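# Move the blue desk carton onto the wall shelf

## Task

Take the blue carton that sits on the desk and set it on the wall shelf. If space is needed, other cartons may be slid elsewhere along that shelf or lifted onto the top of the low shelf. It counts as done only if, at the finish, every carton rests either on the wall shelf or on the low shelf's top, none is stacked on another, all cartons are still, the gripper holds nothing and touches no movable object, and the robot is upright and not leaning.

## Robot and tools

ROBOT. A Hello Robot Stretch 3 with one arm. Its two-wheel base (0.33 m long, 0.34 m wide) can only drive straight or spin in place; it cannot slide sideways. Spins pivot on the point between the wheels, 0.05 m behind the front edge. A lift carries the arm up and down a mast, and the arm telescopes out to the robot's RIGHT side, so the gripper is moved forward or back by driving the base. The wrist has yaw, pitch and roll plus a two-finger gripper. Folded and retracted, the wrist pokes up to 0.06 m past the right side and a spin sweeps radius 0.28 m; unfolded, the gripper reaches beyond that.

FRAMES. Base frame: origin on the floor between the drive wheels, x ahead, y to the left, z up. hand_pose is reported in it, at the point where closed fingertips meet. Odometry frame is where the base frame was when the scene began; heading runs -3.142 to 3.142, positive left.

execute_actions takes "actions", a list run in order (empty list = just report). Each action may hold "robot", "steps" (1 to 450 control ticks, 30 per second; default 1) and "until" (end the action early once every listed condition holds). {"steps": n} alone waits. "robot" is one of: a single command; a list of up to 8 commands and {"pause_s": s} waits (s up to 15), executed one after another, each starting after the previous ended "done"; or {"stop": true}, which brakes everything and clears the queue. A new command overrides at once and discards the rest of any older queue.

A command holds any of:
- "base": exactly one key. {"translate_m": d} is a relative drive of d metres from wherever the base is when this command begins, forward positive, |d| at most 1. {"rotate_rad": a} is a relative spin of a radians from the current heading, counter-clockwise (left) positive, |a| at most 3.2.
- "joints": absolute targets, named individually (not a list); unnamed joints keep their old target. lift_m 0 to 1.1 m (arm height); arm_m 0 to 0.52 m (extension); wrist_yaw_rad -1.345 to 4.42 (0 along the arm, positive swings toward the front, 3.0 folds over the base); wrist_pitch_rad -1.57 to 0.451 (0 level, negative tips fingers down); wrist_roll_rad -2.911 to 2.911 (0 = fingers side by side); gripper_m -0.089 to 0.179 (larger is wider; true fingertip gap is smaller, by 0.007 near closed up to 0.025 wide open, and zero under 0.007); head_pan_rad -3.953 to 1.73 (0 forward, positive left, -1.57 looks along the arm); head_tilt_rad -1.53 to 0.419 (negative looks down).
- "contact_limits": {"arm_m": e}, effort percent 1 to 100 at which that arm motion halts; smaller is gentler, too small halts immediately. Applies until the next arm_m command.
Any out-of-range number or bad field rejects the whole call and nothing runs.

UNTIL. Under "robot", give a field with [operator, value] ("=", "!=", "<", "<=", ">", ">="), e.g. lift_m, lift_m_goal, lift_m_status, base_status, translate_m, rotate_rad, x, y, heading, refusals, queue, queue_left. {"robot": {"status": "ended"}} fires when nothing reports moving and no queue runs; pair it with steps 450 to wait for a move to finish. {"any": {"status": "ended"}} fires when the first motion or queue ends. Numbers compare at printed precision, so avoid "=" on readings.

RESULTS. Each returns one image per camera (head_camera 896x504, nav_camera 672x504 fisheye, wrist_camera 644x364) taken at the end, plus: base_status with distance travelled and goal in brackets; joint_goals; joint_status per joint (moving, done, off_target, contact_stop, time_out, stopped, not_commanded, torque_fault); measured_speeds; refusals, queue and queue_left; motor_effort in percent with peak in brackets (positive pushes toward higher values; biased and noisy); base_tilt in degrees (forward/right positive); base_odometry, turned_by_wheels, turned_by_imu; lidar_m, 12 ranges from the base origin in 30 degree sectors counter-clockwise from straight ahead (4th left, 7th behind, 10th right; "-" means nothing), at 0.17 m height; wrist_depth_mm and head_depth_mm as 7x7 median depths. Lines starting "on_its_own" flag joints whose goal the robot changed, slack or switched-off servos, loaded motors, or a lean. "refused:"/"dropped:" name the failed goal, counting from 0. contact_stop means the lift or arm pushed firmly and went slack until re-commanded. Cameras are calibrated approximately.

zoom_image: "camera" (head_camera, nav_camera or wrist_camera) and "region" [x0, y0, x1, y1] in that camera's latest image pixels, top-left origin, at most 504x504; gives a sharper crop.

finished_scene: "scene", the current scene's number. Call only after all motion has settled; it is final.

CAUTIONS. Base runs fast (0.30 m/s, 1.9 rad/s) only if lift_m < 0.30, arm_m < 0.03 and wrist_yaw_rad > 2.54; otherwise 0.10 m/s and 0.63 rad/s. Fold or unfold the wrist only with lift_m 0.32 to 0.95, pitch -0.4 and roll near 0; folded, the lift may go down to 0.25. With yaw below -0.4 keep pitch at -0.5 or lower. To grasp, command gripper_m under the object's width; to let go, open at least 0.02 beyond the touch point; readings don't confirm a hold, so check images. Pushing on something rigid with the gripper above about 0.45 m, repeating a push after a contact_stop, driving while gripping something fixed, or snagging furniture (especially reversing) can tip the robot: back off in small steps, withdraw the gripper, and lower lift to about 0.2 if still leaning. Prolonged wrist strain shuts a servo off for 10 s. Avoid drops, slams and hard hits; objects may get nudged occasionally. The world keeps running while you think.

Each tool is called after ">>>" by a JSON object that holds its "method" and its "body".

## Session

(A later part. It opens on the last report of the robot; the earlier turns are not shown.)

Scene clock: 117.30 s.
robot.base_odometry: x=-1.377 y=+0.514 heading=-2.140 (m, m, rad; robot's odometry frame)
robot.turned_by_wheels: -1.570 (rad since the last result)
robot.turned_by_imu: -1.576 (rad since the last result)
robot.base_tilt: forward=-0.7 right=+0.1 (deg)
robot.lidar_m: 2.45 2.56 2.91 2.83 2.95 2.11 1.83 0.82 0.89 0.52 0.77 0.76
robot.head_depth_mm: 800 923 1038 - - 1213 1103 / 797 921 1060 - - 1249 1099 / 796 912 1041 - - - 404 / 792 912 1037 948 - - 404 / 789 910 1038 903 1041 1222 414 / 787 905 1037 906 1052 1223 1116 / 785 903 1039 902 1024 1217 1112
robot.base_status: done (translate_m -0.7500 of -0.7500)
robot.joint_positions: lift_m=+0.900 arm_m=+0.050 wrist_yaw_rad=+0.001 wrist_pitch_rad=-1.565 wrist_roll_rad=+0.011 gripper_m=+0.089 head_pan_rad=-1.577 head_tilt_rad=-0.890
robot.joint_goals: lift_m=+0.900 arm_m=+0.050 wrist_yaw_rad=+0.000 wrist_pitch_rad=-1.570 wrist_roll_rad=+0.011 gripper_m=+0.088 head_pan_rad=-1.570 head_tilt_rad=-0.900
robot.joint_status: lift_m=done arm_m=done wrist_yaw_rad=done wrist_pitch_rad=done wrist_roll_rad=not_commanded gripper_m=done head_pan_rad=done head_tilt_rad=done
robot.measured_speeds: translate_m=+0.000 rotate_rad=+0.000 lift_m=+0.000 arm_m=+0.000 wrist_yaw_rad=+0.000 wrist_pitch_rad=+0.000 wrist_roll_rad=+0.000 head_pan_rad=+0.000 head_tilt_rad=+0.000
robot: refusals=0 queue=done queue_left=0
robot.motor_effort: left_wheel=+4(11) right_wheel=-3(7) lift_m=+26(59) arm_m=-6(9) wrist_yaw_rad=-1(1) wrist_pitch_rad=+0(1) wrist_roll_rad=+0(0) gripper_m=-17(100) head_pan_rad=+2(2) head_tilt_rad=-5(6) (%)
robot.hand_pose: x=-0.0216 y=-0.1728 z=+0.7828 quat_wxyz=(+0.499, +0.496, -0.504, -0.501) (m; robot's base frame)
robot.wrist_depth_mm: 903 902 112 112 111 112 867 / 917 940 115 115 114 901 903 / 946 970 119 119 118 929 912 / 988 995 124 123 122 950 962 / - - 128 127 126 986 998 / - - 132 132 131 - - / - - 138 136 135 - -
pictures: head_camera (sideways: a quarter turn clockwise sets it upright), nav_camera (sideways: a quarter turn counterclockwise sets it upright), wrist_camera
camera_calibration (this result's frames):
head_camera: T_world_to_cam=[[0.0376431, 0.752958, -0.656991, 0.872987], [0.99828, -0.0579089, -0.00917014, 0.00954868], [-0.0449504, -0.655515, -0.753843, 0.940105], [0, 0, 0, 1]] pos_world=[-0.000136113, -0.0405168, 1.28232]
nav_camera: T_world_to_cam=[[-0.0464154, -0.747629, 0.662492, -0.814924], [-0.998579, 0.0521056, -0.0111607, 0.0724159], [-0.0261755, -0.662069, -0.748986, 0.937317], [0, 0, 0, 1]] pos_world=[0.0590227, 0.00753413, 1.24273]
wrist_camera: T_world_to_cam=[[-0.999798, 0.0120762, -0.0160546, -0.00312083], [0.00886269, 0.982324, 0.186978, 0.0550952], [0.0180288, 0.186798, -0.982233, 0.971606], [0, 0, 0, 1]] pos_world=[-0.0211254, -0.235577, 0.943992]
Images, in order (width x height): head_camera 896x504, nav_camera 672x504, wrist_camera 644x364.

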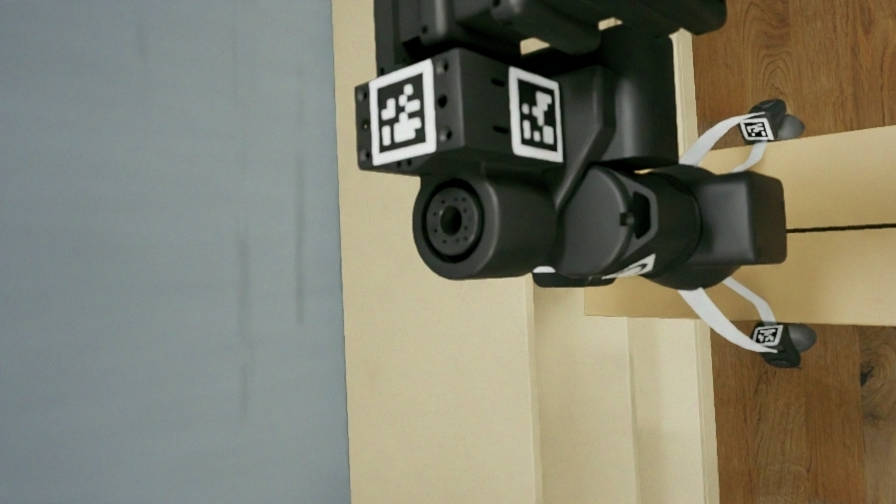

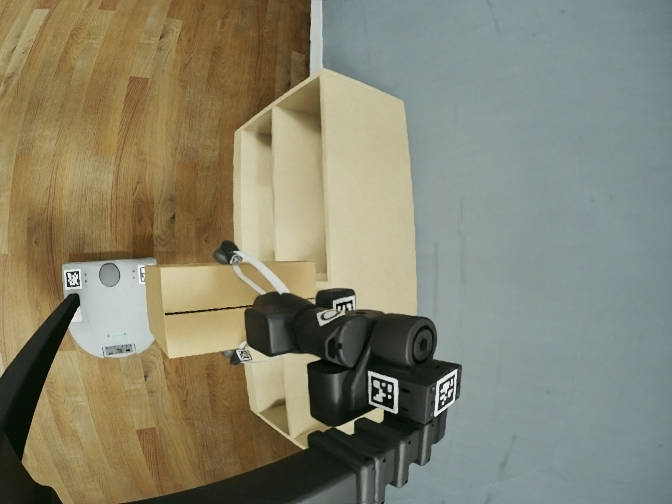

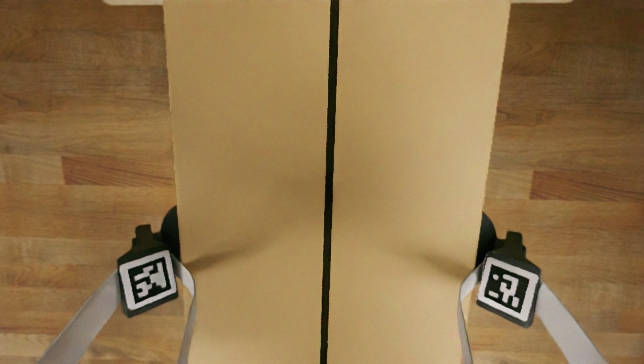

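>>> {"method": "execute_actions", "body": {"actions": [{"robot":[{"joints":{"lift_m":0.94}},{"joints":{"arm_m":0.515}},{"joints":{"lift_m":0.8}}],"steps":450,"until":{"robot":{"status":"ended"}}}]}}

Scene clock: 125.37 s.
robot.base_odometry: x=-1.377 y=+0.514 heading=-2.140 (m, m, rad; robot's odometry frame)
robot.turned_by_wheels: +0.000 (rad since the last result)
robot.turned_by_imu: +0.003 (rad since the last result)
robot.base_tilt: forward=-1.1 right=-0.1 (deg)
robot.lidar_m: 2.45 2.57 2.91 2.82 2.94 2.10 1.83 0.82 0.90 0.52 0.77 0.76
robot.head_depth_mm: 809 931 1044 - - 1256 1109 / 804 898 - 884 1070 1238 1113 / 784 965 1057 910 1069 1236 1121 / 772 - 792 731 1049 1236 1116 / 794 911 1020 865 1048 1235 1115 / 793 913 1043 914 1050 1218 1128 / 789 908 1042 912 1030 1218 1119
robot.base_status: done (translate_m -0.7500 of -0.7500)
robot.joint_positions: lift_m=+0.864 arm_m=+0.515 wrist_yaw_rad=+0.000 wrist_pitch_rad=-1.557 wrist_roll_rad=+0.011 gripper_m=+0.089 head_pan_rad=-1.577 head_tilt_rad=-0.890
robot.joint_goals: lift_m=+0.864 arm_m=+0.515 wrist_yaw_rad=+0.000 wrist_pitch_rad=-1.570 wrist_roll_rad=+0.011 gripper_m=+0.088 head_pan_rad=-1.570 head_tilt_rad=-0.900
robot.joint_status: lift_m=contact_stop arm_m=done wrist_yaw_rad=done wrist_pitch_rad=done wrist_roll_rad=not_commanded gripper_m=done head_pan_rad=done head_tilt_rad=done
robot.measured_speeds: translate_m=+0.000 rotate_rad=-0.001 lift_m=+0.009 arm_m=+0.002 wrist_yaw_rad=-0.020 wrist_pitch_rad=+0.240 wrist_roll_rad=+0.000 head_pan_rad=+0.000 head_tilt_rad=+0.000
robot: refusals=0 queue=dropped queue_left=0
robot.on_its_own: lift_m is slack since a contact_stop, until your next command for it (your +0.800 is given up)
robot.motor_effort: left_wheel=-7(6) right_wheel=+0(3) lift_m=+23(58) arm_m=+1(7) wrist_yaw_rad=+0(1) wrist_pitch_rad=-8(8) wrist_roll_rad=+0(0) gripper_m=-18(18) head_pan_rad=+2(3) head_tilt_rad=-6(6) (%)
robot.hand_pose: x=-0.0216 y=-0.6391 z=+0.7466 quat_wxyz=(+0.501, +0.494, -0.506, -0.500) (m; robot's base frame)
robot.wrist_depth_mm: 286 280 111 111 110 111 273 / 296 291 115 114 114 280 281 / 303 300 118 118 116 290 289 / 314 310 122 121 120 298 299 / 322 321 126 125 124 309 311 / 332 - 131 130 128 - 320 / - - 135 134 133 - -
pictures: head_camera (sideways: a quarter turn clockwise sets it upright), nav_camera (sideways: a quarter turn counterclockwise sets it upright), wrist_camera
camera_calibration (this result's frames):
head_camera: T_world_to_cam=[[0.0376442, 0.753106, -0.656821, 0.872766], [0.99828, -0.0579072, -0.00918187, 0.00956396], [-0.0449496, -0.655345, -0.753991, 0.940297], [0, 0, 0, 1]] pos_world=[-0.000136101, -0.0405124, 1.28231]
nav_camera: T_world_to_cam=[[-0.0464166, -0.747779, 0.662324, -0.814705], [-0.998579, 0.0521084, -0.0111502, 0.0724024], [-0.0261747, -0.6619, -0.749135, 0.937511], [0, 0, 0, 1]] pos_world=[0.0590228, 0.00754745, 1.24273]
wrist_camera: T_world_to_cam=[[-0.999789, 0.012672, -0.0161467, 0.00239581], [0.00956202, 0.98364, 0.179893, 0.526099], [0.0181622, 0.179701, -0.983554, 1.01967], [0, 0, 0, 1]] pos_world=[-0.0211546, -0.700758, 0.908293]
Images, in order (width x height): head_camera 896x504, nav_camera 672x504, wrist_camera 644x364.

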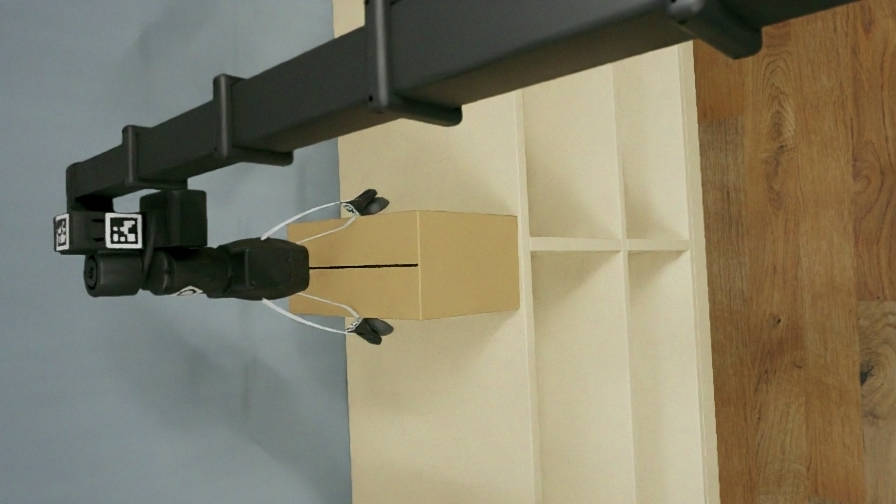

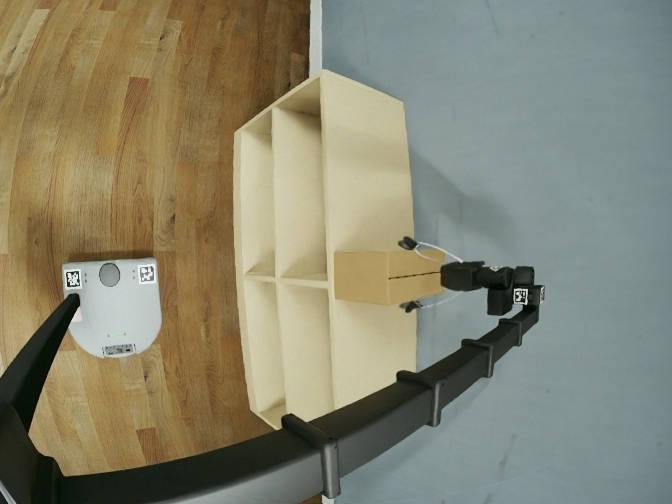

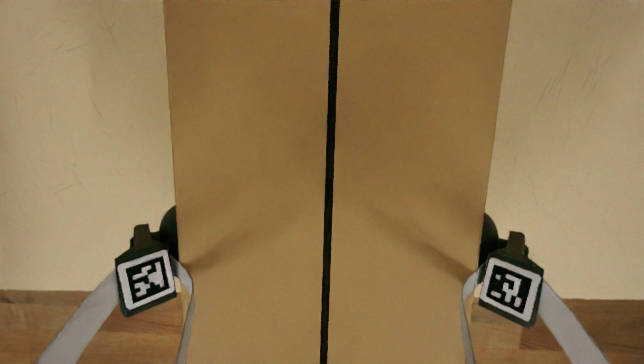

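>>> {"method": "execute_actions", "body": {"actions": [{"robot":[{"joints":{"gripper_m":0.17}},{"pause_s":0.6},{"joints":{"lift_m":1.09}},{"joints":{"arm_m":0.0}},{"base":{"translate_m":-0.96}},{"base":{"rotate_rad":-1.57}},{"base":{"translate_m":-0.46}},{"joints":{"arm_m":0.25}}],"steps":450,"until":{"robot":{"status":"ended"}}},{"steps":450,"until":{"robot":{"status":"ended"}}},{"steps":200,"until":{"robot":{"status":"ended"}}}]}}

Scene clock: 159.67 s.
robot.base_odometry: x=-0.472 y=+1.075 heading=+2.573 (m, m, rad; robot's odometry frame)
robot.turned_by_wheels: -1.570 (rad since the last result)
robot.turned_by_imu: -1.578 (rad since the last result)
robot.base_tilt: forward=-0.7 right=+0.2 (deg)
robot.lidar_m: 1.21 1.03 1.80 3.40 3.31 2.47 2.38 1.85 1.06 1.33 1.02 1.40
robot.head_depth_mm: 1177 1182 924 774 1456 1270 1113 / 1169 1186 950 775 1466 1265 1119 / 1155 1139 919 777 1467 1273 1120 / - - 920 776 1456 1263 1112 / 1153 1135 857 777 1455 1267 1118 / 1151 804 715 776 1456 1272 1119 / 1148 1183 891 774 1455 1270 1119
robot.base_status: done (translate_m -0.4600 of -0.4600)
robot.joint_positions: lift_m=+1.090 arm_m=+0.250 wrist_yaw_rad=+0.001 wrist_pitch_rad=-1.565 wrist_roll_rad=+0.011 gripper_m=+0.170 head_pan_rad=-1.576 head_tilt_rad=-0.890
robot.joint_goals: lift_m=+1.090 arm_m=+0.250 wrist_yaw_rad=+0.000 wrist_pitch_rad=-1.570 wrist_roll_rad=+0.011 gripper_m=+0.170 head_pan_rad=-1.570 head_tilt_rad=-0.900
robot.joint_status: lift_m=done arm_m=done wrist_yaw_rad=done wrist_pitch_rad=done wrist_roll_rad=not_commanded gripper_m=done head_pan_rad=done head_tilt_rad=done
robot.measured_speeds: translate_m=+0.000 rotate_rad=+0.000 lift_m=+0.000 arm_m=+0.000 wrist_yaw_rad=+0.000 wrist_pitch_rad=+0.000 wrist_roll_rad=+0.000 head_pan_rad=+0.000 head_tilt_rad=+0.000
robot: refusals=0 queue=done queue_left=0
robot.motor_effort: left_wheel=+5(14) right_wheel=-3(8) lift_m=+55(56) arm_m=+5(8) wrist_yaw_rad=-1(1) wrist_pitch_rad=+0(7) wrist_roll_rad=+0(0) gripper_m=+1(84) head_pan_rad=+2(2) head_tilt_rad=-6(6) (%)
robot.hand_pose: x=-0.0216 y=-0.3719 z=+0.9719 quat_wxyz=(+0.499, +0.496, -0.504, -0.502) (m; robot's base frame)
robot.wrist_depth_mm: 385 383 381 380 376 379 371 / - - - - - - - / - - - - - - - / - - - - - - - / - - - - - - - / - - - - - - - / - - - - - - -
pictures: head_camera (sideways: a quarter turn clockwise sets it upright), nav_camera (sideways: a quarter turn counterclockwise sets it upright), wrist_camera
camera_calibration (this result's frames):
head_camera: T_world_to_cam=[[0.0372198, 0.75328, -0.656646, 0.872541], [0.998312, -0.0573415, -0.00919393, 0.00957945], [-0.0445787, -0.655196, -0.754143, 0.940493], [0, 0, 0, 1]] pos_world=[-0.000113204, -0.0405114, 1.2823]
nav_camera: T_world_to_cam=[[-0.0459952, -0.747958, 0.66215, -0.814482], [-0.998608, 0.0515472, -0.0111395, 0.0723886], [-0.0258001, -0.661741, -0.749288, 0.937708], [0, 0, 0, 1]] pos_world=[0.0590186, 0.00759102, 1.24273]
wrist_camera: T_world_to_cam=[[-0.999794, 0.0123901, -0.0160473, 0.00243014], [0.00916051, 0.982198, 0.187626, 0.214651], [0.0180863, 0.18744, -0.982109, 1.19463], [0, 0, 0, 1]] pos_world=[-0.021143, -0.434781, 1.13302]
Images, in order (width x height): head_camera 896x504, nav_camera 672x504, wrist_camera 644x364.

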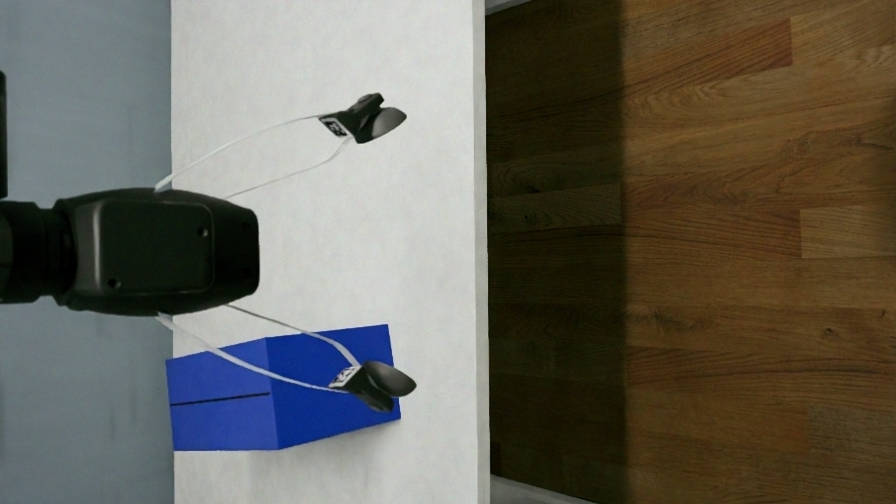

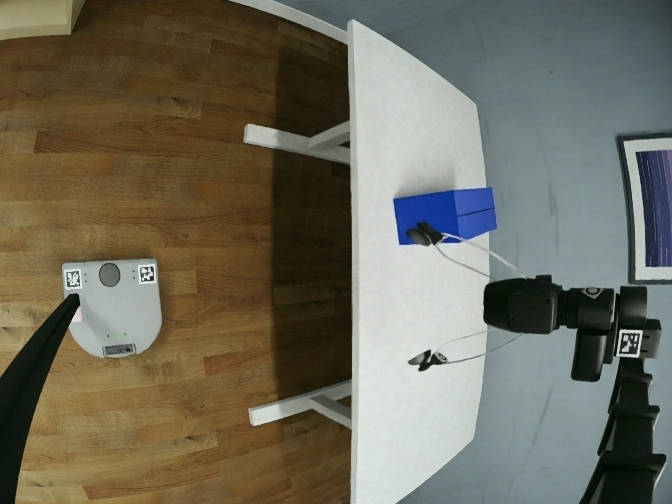

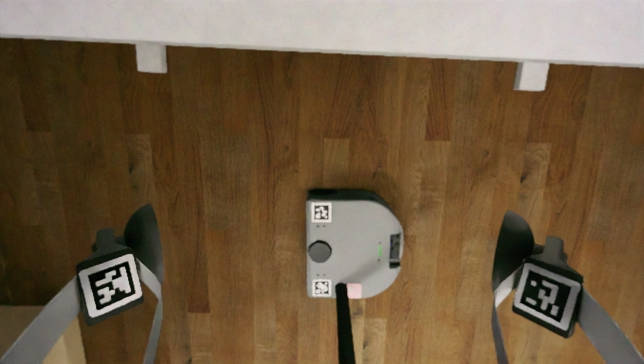

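>>> {"method": "execute_actions", "body": {"actions": [{"robot":[{"joints":{"arm_m":0.05}},{"base":{"rotate_rad":-0.5}},{"base":{"translate_m":0.25}},{"base":{"rotate_rad":0.65}},{"base":{"translate_m":-0.165}},{"joints":{"arm_m":0.44}}],"steps":450,"until":{"robot":{"status":"ended"}}},{"steps":200,"until":{"robot":{"status":"ended"}}}]}}

Scene clock: 180.57 s.
robot.base_odometry: x=-0.441 y=+1.227 heading=+2.723 (m, m, rad; robot's odometry frame)
robot.turned_by_wheels: +0.150 (rad since the last result)
robot.turned_by_imu: +0.152 (rad since the last result)
robot.base_tilt: forward=-0.8 right=+0.2 (deg)
robot.lidar_m: 1.14 1.03 1.89 3.55 3.00 2.45 2.44 0.99 1.19 1.19 0.87 1.30
robot.head_depth_mm: 997 1103 923 756 653 1267 1116 / 1009 1115 920 756 669 1261 1114 / 1020 1125 923 738 672 1266 1115 / - 1138 630 695 686 1256 1121 / 1050 1139 673 718 686 1266 1117 / 1060 1161 919 757 1368 1267 1118 / 1071 1157 922 757 1359 1246 1117
robot.base_status: done (translate_m -0.1650 of -0.1650)
robot.joint_positions: lift_m=+1.090 arm_m=+0.440 wrist_yaw_rad=+0.001 wrist_pitch_rad=-1.565 wrist_roll_rad=+0.011 gripper_m=+0.170 head_pan_rad=-1.576 head_tilt_rad=-0.890
robot.joint_goals: lift_m=+1.090 arm_m=+0.440 wrist_yaw_rad=+0.000 wrist_pitch_rad=-1.570 wrist_roll_rad=+0.011 gripper_m=+0.170 head_pan_rad=-1.570 head_tilt_rad=-0.900
robot.joint_status: lift_m=done arm_m=done wrist_yaw_rad=done wrist_pitch_rad=done wrist_roll_rad=not_commanded gripper_m=done head_pan_rad=done head_tilt_rad=done
robot.measured_speeds: translate_m=+0.000 rotate_rad=+0.000 lift_m=+0.000 arm_m=+0.000 wrist_yaw_rad=+0.000 wrist_pitch_rad=+0.000 wrist_roll_rad=+0.000 head_pan_rad=+0.000 head_tilt_rad=+0.000
robot: refusals=0 queue=done queue_left=0
robot.motor_effort: left_wheel=-3(10) right_wheel=+4(8) lift_m=+55(55) arm_m=+6(6) wrist_yaw_rad=-1(1) wrist_pitch_rad=+0(0) wrist_roll_rad=+0(0) gripper_m=+0(1) head_pan_rad=+2(3) head_tilt_rad=-6(5) (%)
robot.hand_pose: x=-0.0216 y=-0.5619 z=+0.9719 quat_wxyz=(+0.499, +0.496, -0.504, -0.502) (m; robot's base frame)
robot.wrist_depth_mm: 385 379 373 210 212 371 376 / 398 399 386 218 220 390 385 / 411 410 403 225 397 400 398 / 426 425 418 233 412 414 414 / 443 437 431 240 427 426 426 / - - - 451 448 447 441 / - - - - - - 458
pictures: head_camera (sideways: a quarter turn clockwise sets it upright), nav_camera (sideways: a quarter turn counterclockwise sets it upright), wrist_camera
camera_calibration (this result's frames):
head_camera: T_world_to_cam=[[0.0372198, 0.75328, -0.656646, 0.872541], [0.998312, -0.0573415, -0.00919394, 0.00957946], [-0.0445787, -0.655196, -0.754143, 0.940493], [0, 0, 0, 1]] pos_world=[-0.000113204, -0.0405114, 1.2823]
nav_camera: T_world_to_cam=[[-0.0459952, -0.747958, 0.66215, -0.814481], [-0.998608, 0.0515472, -0.0111395, 0.0723886], [-0.0258001, -0.661741, -0.749288, 0.937708], [0, 0, 0, 1]] pos_world=[0.0590186, 0.00759104, 1.24273]
wrist_camera: T_world_to_cam=[[-0.999794, 0.0124048, -0.0160479, 0.00479369], [0.00917579, 0.982207, 0.187577, 0.401334], [0.0180892, 0.187391, -0.982119, 1.23022], [0, 0, 0, 1]] pos_world=[-0.0211437, -0.624786, 1.13302]
Images, in order (width x height): head_camera 896x504, nav_camera 672x504, wrist_camera 644x364.

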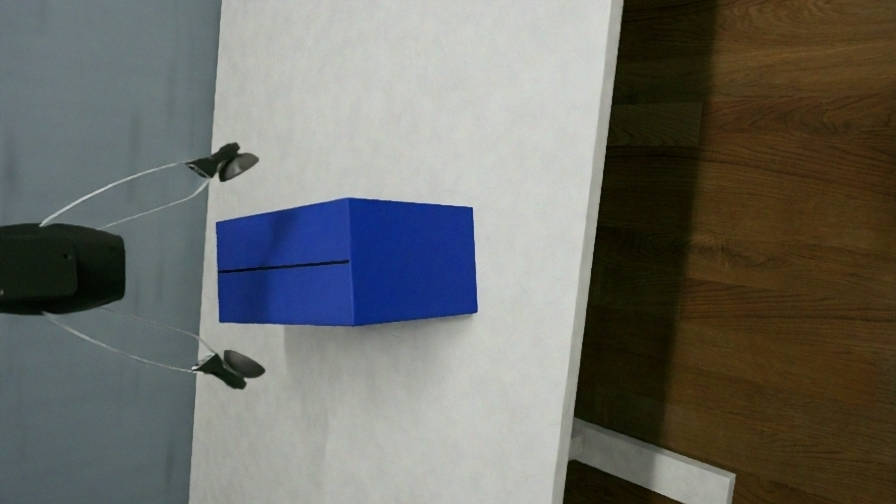

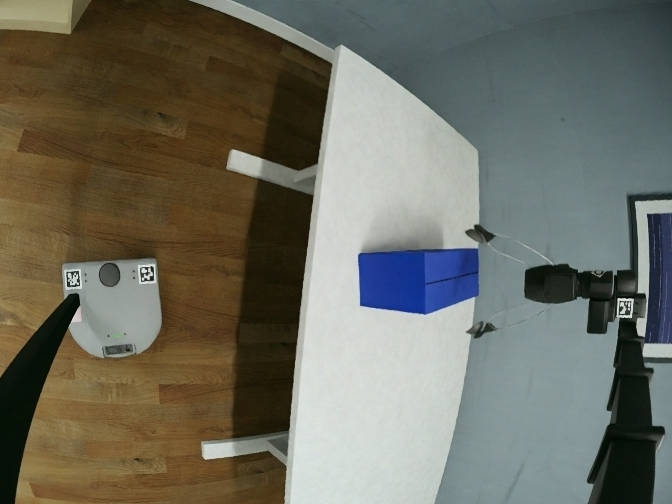

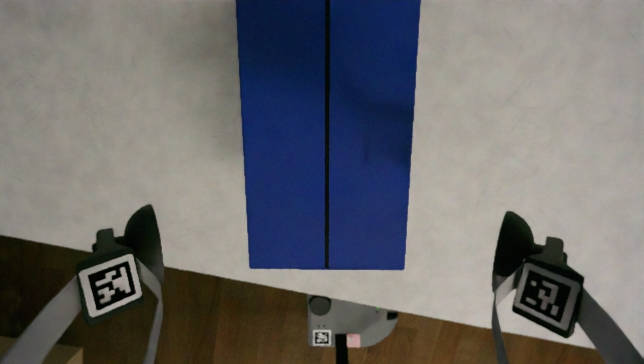

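>>> {"method": "execute_actions", "body": {"actions": [{"robot":[{"joints":{"arm_m":0.495}},{"joints":{"lift_m":1.0}},{"joints":{"gripper_m":0.085}},{"pause_s":0.5},{"joints":{"lift_m":1.095}},{"joints":{"arm_m":0.05}},{"base":{"rotate_rad":1.42}},{"base":{"translate_m":1.0}}],"steps":450,"until":{"robot":{"status":"ended"}}},{"steps":300,"until":{"robot":{"status":"ended"}}}]}}

Scene clock: 210.77 s.
robot.base_odometry: x=-0.980 y=+0.384 heading=-2.140 (m, m, rad; robot's odometry frame)
robot.turned_by_wheels: +1.420 (rad since the last result)
robot.turned_by_imu: +1.428 (rad since the last result)
robot.base_tilt: forward=-1.2 right=-0.4 (deg)
robot.lidar_m: 2.57 2.69 2.51 2.43 2.52 1.82 1.80 1.79 1.06 0.93 1.13 1.93
robot.head_depth_mm: - - 1217 1414 1477 1250 1118 / - - 1224 1490 1431 289 - / - - - - 314 289 - / - - - - 318 289 - / 1146 1035 1072 1295 332 287 - / 1143 1266 1137 1368 1454 1238 1117 / 1129 1279 1177 1356 1464 1271 1109
robot.base_status: moving (translate_m +1.0000 of +1.0000)
robot.joint_positions: lift_m=+1.094 arm_m=+0.050 wrist_yaw_rad=+0.001 wrist_pitch_rad=-1.565 wrist_roll_rad=+0.011 gripper_m=+0.086 head_pan_rad=-1.576 head_tilt_rad=-0.890
robot.joint_goals: lift_m=+1.095 arm_m=+0.050 wrist_yaw_rad=+0.000 wrist_pitch_rad=-1.570 wrist_roll_rad=+0.011 gripper_m=+0.085 head_pan_rad=-1.570 head_tilt_rad=-0.900
robot.joint_status: lift_m=done arm_m=done wrist_yaw_rad=done wrist_pitch_rad=done wrist_roll_rad=not_commanded gripper_m=done head_pan_rad=done head_tilt_rad=done
robot.measured_speeds: translate_m=+0.000 rotate_rad=+0.000 lift_m=+0.000 arm_m=+0.000 wrist_yaw_rad=+0.000 wrist_pitch_rad=+0.000 wrist_roll_rad=+0.000 head_pan_rad=+0.000 head_tilt_rad=+0.000
robot: refusals=0 queue=running queue_left=0
robot.motor_effort: left_wheel=-4(10) right_wheel=+4(9) lift_m=+56(57) arm_m=-6(7) wrist_yaw_rad=-1(1) wrist_pitch_rad=+0(0) wrist_roll_rad=+0(0) gripper_m=-16(93) head_pan_rad=+3(2) head_tilt_rad=-5(6) (%)
robot.hand_pose: x=-0.0216 y=-0.1727 z=+0.9768 quat_wxyz=(+0.499, +0.496, -0.504, -0.501) (m; robot's base frame)
robot.wrist_depth_mm: - - 127 126 125 - - / - - 130 130 129 - - / - - 135 134 133 - - / - - 139 138 138 - - / - - 144 143 142 - - / - - 149 148 147 - - / - - 155 154 153 - -
pictures: head_camera (sideways: a quarter turn clockwise sets it upright), nav_camera (sideways: a quarter turn counterclockwise sets it upright), wrist_camera
camera_calibration (this result's frames):
head_camera: T_world_to_cam=[[0.0372199, 0.75328, -0.656646, 0.872541], [0.998312, -0.0573416, -0.00919393, 0.00957945], [-0.0445788, -0.655196, -0.754143, 0.940493], [0, 0, 0, 1]] pos_world=[-0.000113209, -0.0405114, 1.2823]
nav_camera: T_world_to_cam=[[-0.0459953, -0.747958, 0.66215, -0.814481], [-0.998608, 0.0515473, -0.0111395, 0.0723886], [-0.0258002, -0.661741, -0.749288, 0.937708], [0, 0, 0, 1]] pos_world=[0.0590186, 0.00759102, 1.24273]
wrist_camera: T_world_to_cam=[[-0.999794, 0.0123881, -0.0160506, 0.0000449828], [0.00916262, 0.982246, 0.187372, 0.018331], [0.0180868, 0.187186, -0.982158, 1.16216], [0, 0, 0, 1]] pos_world=[-0.0211428, -0.235547, 1.13799]
Images, in order (width x height): head_camera 896x504, nav_camera 672x504, wrist_camera 644x364.

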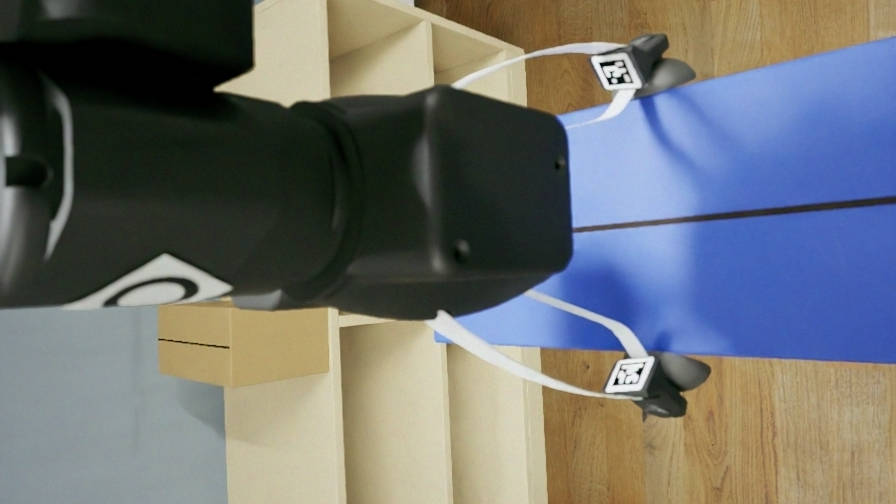

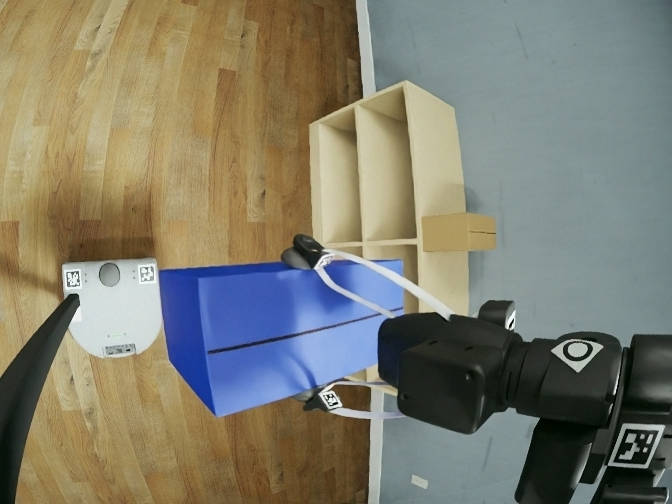

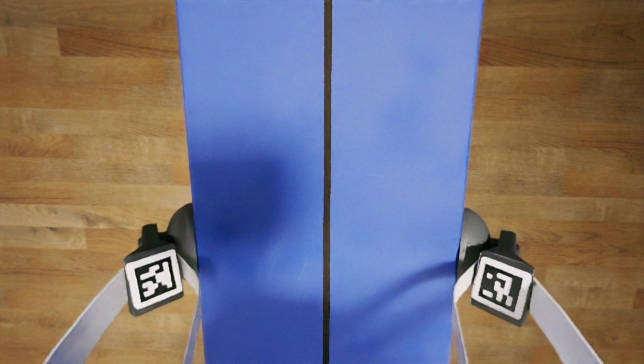

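>>> {"method": "execute_actions", "body": {"actions": [{"robot":[{"joints":{"gripper_m":0.08},"base":{"translate_m":1.0}},{"base":{"translate_m":0.85}},{"base":{"rotate_rad":1.57}},{"base":{"translate_m":0.8}}],"steps":450,"until":{"robot":{"status":"ended"}}},{"steps":450,"until":{"robot":{"status":"ended"}}},{"steps":300,"until":{"robot":{"status":"ended"}}}]}}

Scene clock: 246.97 s.
robot.base_odometry: x=-1.304 y=-1.606 heading=-0.570 (m, m, rad; robot's odometry frame)
robot.turned_by_wheels: +1.570 (rad since the last result)
robot.turned_by_imu: +1.582 (rad since the last result)
robot.base_tilt: forward=-0.7 right=+0.1 (deg)
robot.lidar_m: 1.58 1.66 2.32 3.50 2.47 2.09 2.16 1.03 0.78 0.75 0.79 1.10
robot.head_depth_mm: - - 682 695 1316 1252 1109 / - - 677 693 1021 289 - / - - - - 314 289 - / - - - - 317 289 - / 640 735 866 870 331 286 - / 635 734 862 1048 1323 1236 1123 / 636 730 860 1035 1333 1265 1117
robot.base_status: done (translate_m +0.8000 of +0.8000)
robot.joint_positions: lift_m=+1.094 arm_m=+0.050 wrist_yaw_rad=+0.001 wrist_pitch_rad=-1.565 wrist_roll_rad=+0.011 gripper_m=+0.081 head_pan_rad=-1.576 head_tilt_rad=-0.890
robot.joint_goals: lift_m=+1.095 arm_m=+0.050 wrist_yaw_rad=+0.000 wrist_pitch_rad=-1.570 wrist_roll_rad=+0.011 gripper_m=+0.080 head_pan_rad=-1.570 head_tilt_rad=-0.900
robot.joint_status: lift_m=done arm_m=done wrist_yaw_rad=done wrist_pitch_rad=done wrist_roll_rad=not_commanded gripper_m=done head_pan_rad=done head_tilt_rad=done
robot.measured_speeds: translate_m=+0.000 rotate_rad=+0.000 lift_m=+0.000 arm_m=+0.000 wrist_yaw_rad=+0.000 wrist_pitch_rad=+0.000 wrist_roll_rad=+0.000 head_pan_rad=+0.000 head_tilt_rad=+0.000
robot: refusals=0 queue=done queue_left=0
robot.motor_effort: left_wheel=-4(10) right_wheel=+4(9) lift_m=+56(56) arm_m=-6(7) wrist_yaw_rad=-1(1) wrist_pitch_rad=+0(0) wrist_roll_rad=+0(0) gripper_m=-18(50) head_pan_rad=+2(2) head_tilt_rad=-5(5) (%)
robot.hand_pose: x=-0.0216 y=-0.1727 z=+0.9768 quat_wxyz=(+0.499, +0.496, -0.504, -0.501) (m; robot's base frame)
robot.wrist_depth_mm: - - 126 125 125 - - / - - 130 129 129 - - / - - 134 134 133 - - / - - 139 138 137 - - / - - 143 143 142 - - / - - 149 148 147 - - / - - 155 153 153 - -
pictures: head_camera (sideways: a quarter turn clockwise sets it upright), nav_camera (sideways: a quarter turn counterclockwise sets it upright), wrist_camera
camera_calibration (this result's frames):
head_camera: T_world_to_cam=[[0.0372198, 0.75328, -0.656646, 0.872541], [0.998312, -0.0573415, -0.00919393, 0.00957944], [-0.0445787, -0.655196, -0.754143, 0.940493], [0, 0, 0, 1]] pos_world=[-0.000113204, -0.0405114, 1.2823]
nav_camera: T_world_to_cam=[[-0.0459952, -0.747958, 0.662151, -0.814482], [-0.998608, 0.0515472, -0.0111395, 0.0723886], [-0.0258001, -0.661741, -0.749288, 0.937708], [0, 0, 0, 1]] pos_world=[0.0590186, 0.00759102, 1.24273]
wrist_camera: T_world_to_cam=[[-0.999795, 0.0123723, -0.0160505, 0.0000421708], [0.00914709, 0.982247, 0.187372, 0.0183307], [0.0180837, 0.187186, -0.982158, 1.16216], [0, 0, 0, 1]] pos_world=[-0.0211418, -0.235547, 1.13799]
Images, in order (width x height): head_camera 896x504, nav_camera 672x504, wrist_camera 644x364.

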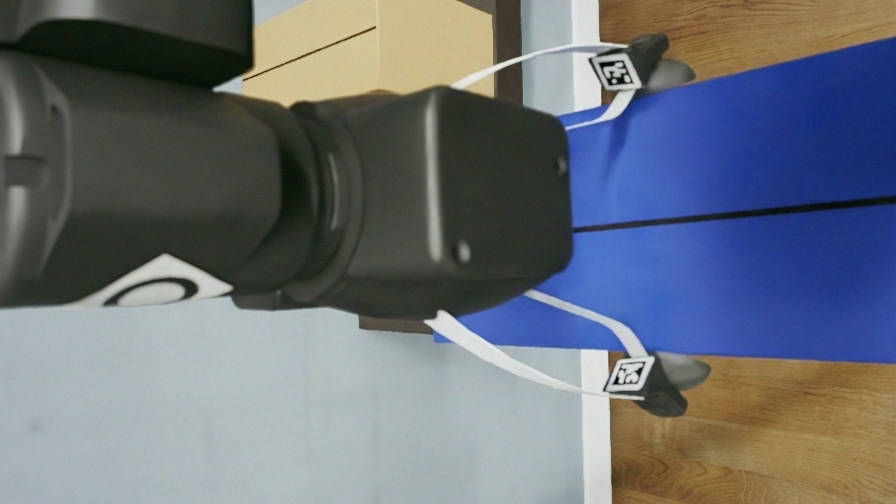

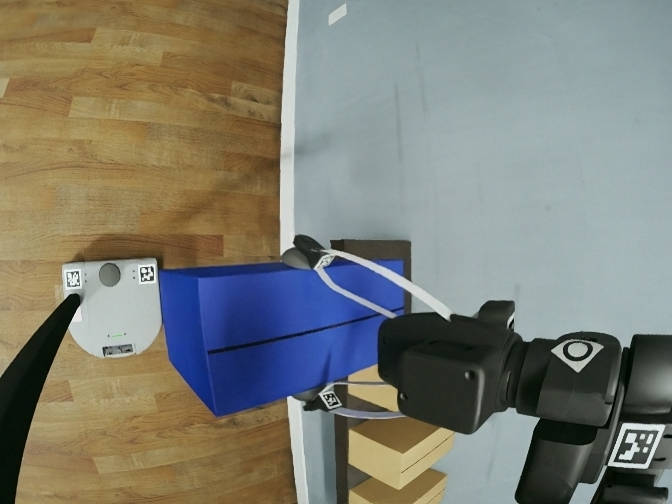

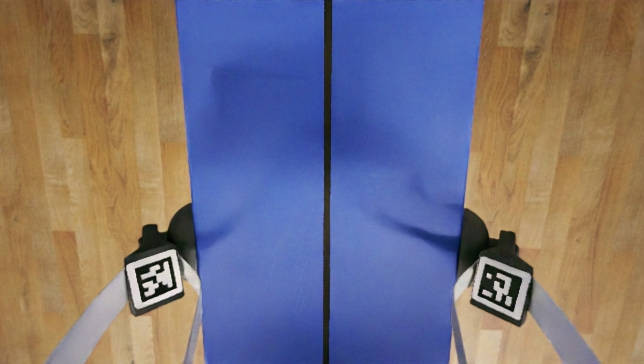

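Position matches (wall at 0.75 m, shelf end in the same place). Extending and lowering partway.

>>> {"method": "execute_actions", "body": {"actions": [{"robot":[{"joints":{"arm_m":0.49}},{"joints":{"lift_m":1.0}}],"steps":450,"until":{"robot":{"status":"ended"}}}]}}

Scene clock: 253.53 s.
robot.base_odometry: x=-1.304 y=-1.606 heading=-0.570 (m, m, rad; robot's odometry frame)
robot.turned_by_wheels: +0.000 (rad since the last result)
robot.turned_by_imu: +0.001 (rad since the last result)
robot.base_tilt: forward=-0.7 right=+0.2 (deg)
robot.lidar_m: 1.58 1.66 2.32 3.50 2.47 2.09 2.17 1.03 0.78 0.75 0.79 1.11
robot.head_depth_mm: - 772 679 695 1357 1271 1119 / 668 743 726 736 1354 1261 1117 / 653 744 871 780 1360 1264 1114 / - 739 618 685 1345 1266 1116 / 637 735 653 761 1346 1270 1114 / 636 732 865 1047 1334 1254 1115 / 634 731 858 1040 1328 1269 1117
robot.base_status: done (translate_m +0.8000 of +0.8000)
robot.joint_positions: lift_m=+1.000 arm_m=+0.490 wrist_yaw_rad=+0.001 wrist_pitch_rad=-1.565 wrist_roll_rad=+0.011 gripper_m=+0.081 head_pan_rad=-1.576 head_tilt_rad=-0.890
robot.joint_goals: lift_m=+1.000 arm_m=+0.490 wrist_yaw_rad=+0.000 wrist_pitch_rad=-1.570 wrist_roll_rad=+0.011 gripper_m=+0.080 head_pan_rad=-1.570 head_tilt_rad=-0.900
robot.joint_status: lift_m=done arm_m=done wrist_yaw_rad=done wrist_pitch_rad=done wrist_roll_rad=not_commanded gripper_m=done head_pan_rad=done head_tilt_rad=done
robot.measured_speeds: translate_m=+0.000 rotate_rad=+0.000 lift_m=+0.000 arm_m=+0.000 wrist_yaw_rad=+0.000 wrist_pitch_rad=+0.000 wrist_roll_rad=+0.000 head_pan_rad=+0.000 head_tilt_rad=+0.000
robot: refusals=0 queue=done queue_left=0
robot.motor_effort: left_wheel=-4(4) right_wheel=+4(4) lift_m=+26(56) arm_m=+5(5) wrist_yaw_rad=-1(1) wrist_pitch_rad=+0(0) wrist_roll_rad=+0(0) gripper_m=-18(18) head_pan_rad=+2(2) head_tilt_rad=-6(5) (%)
robot.hand_pose: x=-0.0216 y=-0.6120 z=+0.8828 quat_wxyz=(+0.499, +0.496, -0.504, -0.501) (m; robot's base frame)
robot.wrist_depth_mm: 336 324 126 125 125 252 205 / 949 939 130 129 129 288 204 / - - 135 133 133 287 202 / - - 139 138 137 285 202 / - - 143 143 142 281 200 / - - 149 148 147 - 199 / - - 154 153 152 - 192
pictures: head_camera (sideways: a quarter turn clockwise sets it upright), nav_camera (sideways: a quarter turn counterclockwise sets it upright), wrist_camera
camera_calibration (this result's frames):
head_camera: T_world_to_cam=[[0.0372199, 0.75328, -0.656646, 0.872541], [0.998312, -0.0573416, -0.00919393, 0.00957944], [-0.0445788, -0.655196, -0.754143, 0.940493], [0, 0, 0, 1]] pos_world=[-0.000113209, -0.0405114, 1.2823]
nav_camera: T_world_to_cam=[[-0.0459953, -0.747958, 0.662151, -0.814482], [-0.998608, 0.0515473, -0.0111395, 0.0723886], [-0.0258002, -0.661741, -0.749288, 0.937708], [0, 0, 0, 1]] pos_world=[0.0590186, 0.00759101, 1.24273]
wrist_camera: T_world_to_cam=[[-0.999794, 0.0124058, -0.0160531, 0.00399205], [0.00918312, 0.982283, 0.187176, 0.467656], [0.0180907, 0.18699, -0.982195, 1.15197], [0, 0, 0, 1]] pos_world=[-0.0211432, -0.674827, 1.04399]
Images, in order (width x height): head_camera 896x504, nav_camera 672x504, wrist_camera 644x364.

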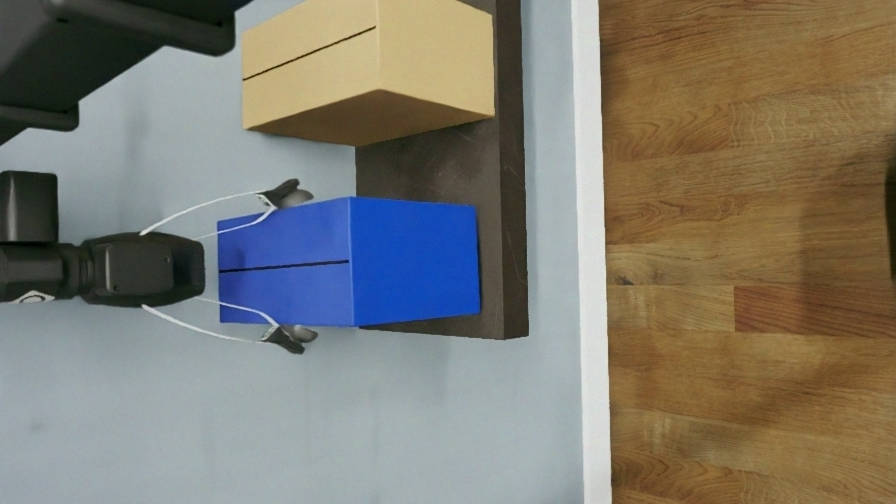

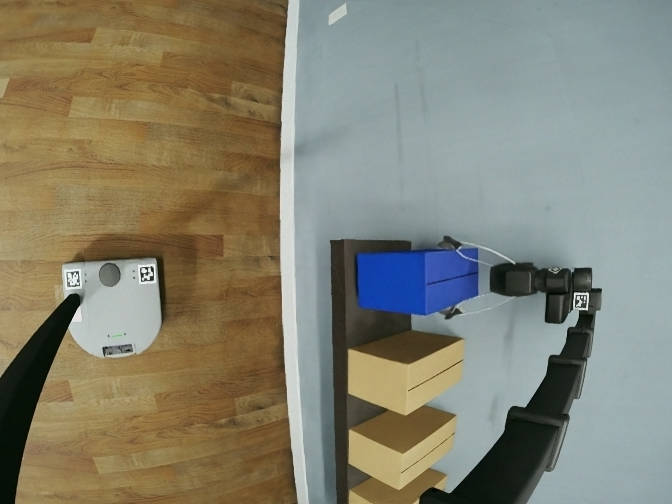

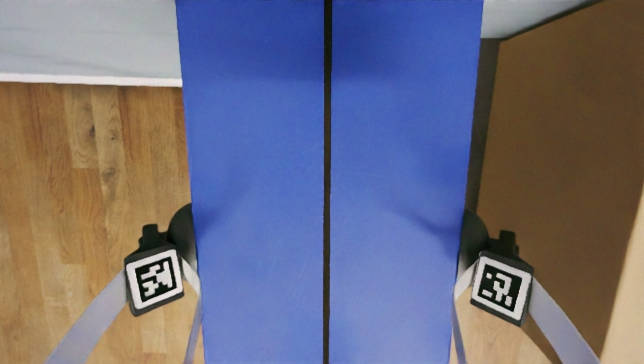

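>>> {"method": "execute_actions", "body": {"actions": [{"robot":[{"joints":{"gripper_m":0.17}},{"pause_s":0.6},{"joints":{"lift_m":1.09}},{"joints":{"arm_m":0.05}}],"steps":450,"until":{"robot":{"status":"ended"}}},{"steps":15}]}}

Scene clock: 263.27 s.
robot.base_odometry: x=-1.304 y=-1.606 heading=-0.570 (m, m, rad; robot's odometry frame)
robot.turned_by_wheels: +0.000 (rad since the last result)
robot.turned_by_imu: +0.001 (rad since the last result)
robot.base_tilt: forward=-0.7 right=+0.0 (deg)
robot.lidar_m: 1.58 1.66 2.33 3.49 2.47 2.08 2.17 1.03 0.77 0.75 0.79 1.11
robot.head_depth_mm: - - 670 693 1313 1237 1112 / - - 681 671 1374 1270 1110 / - - - - 1382 1272 1113 / - - - - 1365 1263 1119 / 637 738 845 866 1325 1261 1116 / 637 732 863 1042 1303 1244 1116 / 634 731 859 1039 1323 1257 1110
robot.base_status: done (translate_m +0.8000 of +0.8000)
robot.joint_positions: lift_m=+1.090 arm_m=+0.050 wrist_yaw_rad=+0.001 wrist_pitch_rad=-1.565 wrist_roll_rad=+0.011 gripper_m=+0.170 head_pan_rad=-1.576 head_tilt_rad=-0.890
robot.joint_goals: lift_m=+1.090 arm_m=+0.050 wrist_yaw_rad=+0.000 wrist_pitch_rad=-1.570 wrist_roll_rad=+0.011 gripper_m=+0.170 head_pan_rad=-1.570 head_tilt_rad=-0.900
robot.joint_status: lift_m=done arm_m=done wrist_yaw_rad=done wrist_pitch_rad=done wrist_roll_rad=not_commanded gripper_m=done head_pan_rad=done head_tilt_rad=done
robot.measured_speeds: translate_m=+0.000 rotate_rad=+0.000 lift_m=+0.000 arm_m=+0.000 wrist_yaw_rad=+0.000 wrist_pitch_rad=+0.000 wrist_roll_rad=+0.000 head_pan_rad=+0.000 head_tilt_rad=+0.000
robot: refusals=0 queue=done queue_left=0
robot.motor_effort: left_wheel=-4(4) right_wheel=+4(4) lift_m=+55(57) arm_m=-6(4) wrist_yaw_rad=-1(1) wrist_pitch_rad=-1(0) wrist_roll_rad=+0(0) gripper_m=+0(84) head_pan_rad=+2(2) head_tilt_rad=-6(6) (%)
robot.hand_pose: x=-0.0216 y=-0.1727 z=+0.9718 quat_wxyz=(+0.499, +0.496, -0.504, -0.501) (m; robot's base frame)
robot.wrist_depth_mm: - - - - - - - / - - - - - - - / - - - - - - - / - - - - - - - / - - - - - - - / - - - - - - - / - - - - - - -
pictures: head_camera (sideways: a quarter turn clockwise sets it upright), nav_camera (sideways: a quarter turn counterclockwise sets it upright), wrist_camera
camera_calibration (this result's frames):
head_camera: T_world_to_cam=[[0.0372199, 0.75328, -0.656646, 0.872541], [0.998312, -0.0573416, -0.00919393, 0.00957945], [-0.0445788, -0.655196, -0.754143, 0.940493], [0, 0, 0, 1]] pos_world=[-0.000113209, -0.0405114, 1.2823]
nav_camera: T_world_to_cam=[[-0.0459953, -0.747958, 0.66215, -0.814481], [-0.998608, 0.0515473, -0.0111395, 0.0723886], [-0.0258002, -0.661741, -0.749288, 0.937708], [0, 0, 0, 1]] pos_world=[0.0590186, 0.00759103, 1.24273]
wrist_camera: T_world_to_cam=[[-0.999794, 0.0124056, -0.0160531, -0.0000278101], [0.00918296, 0.982284, 0.187176, 0.019511], [0.0180907, 0.18699, -0.982195, 1.15729], [0, 0, 0, 1]] pos_world=[-0.0211432, -0.235567, 1.13304]
Images, in order (width x height): head_camera 896x504, nav_camera 672x504, wrist_camera 644x364.

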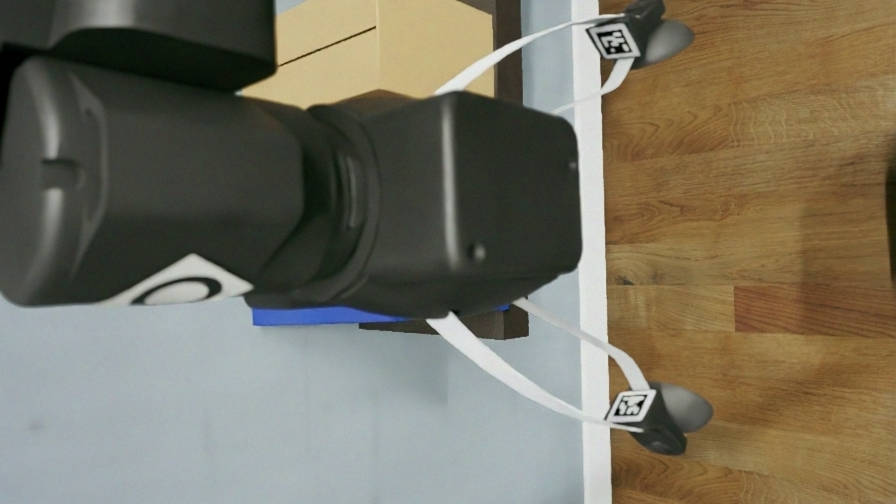

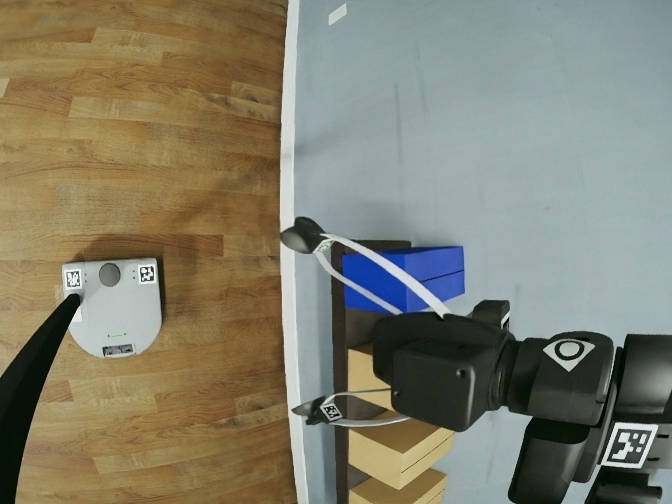

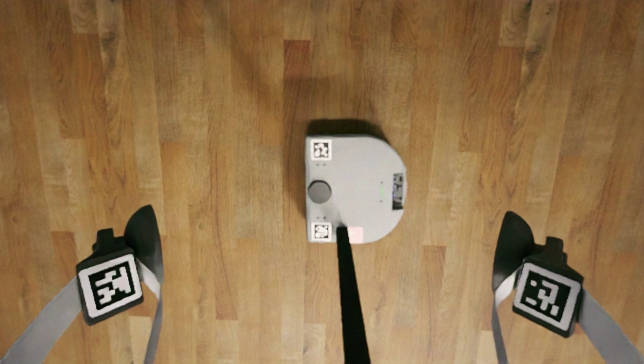

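>>> {"method": "finished_scene", "body": {"scene": 2}}

The scene is finished: the task was done.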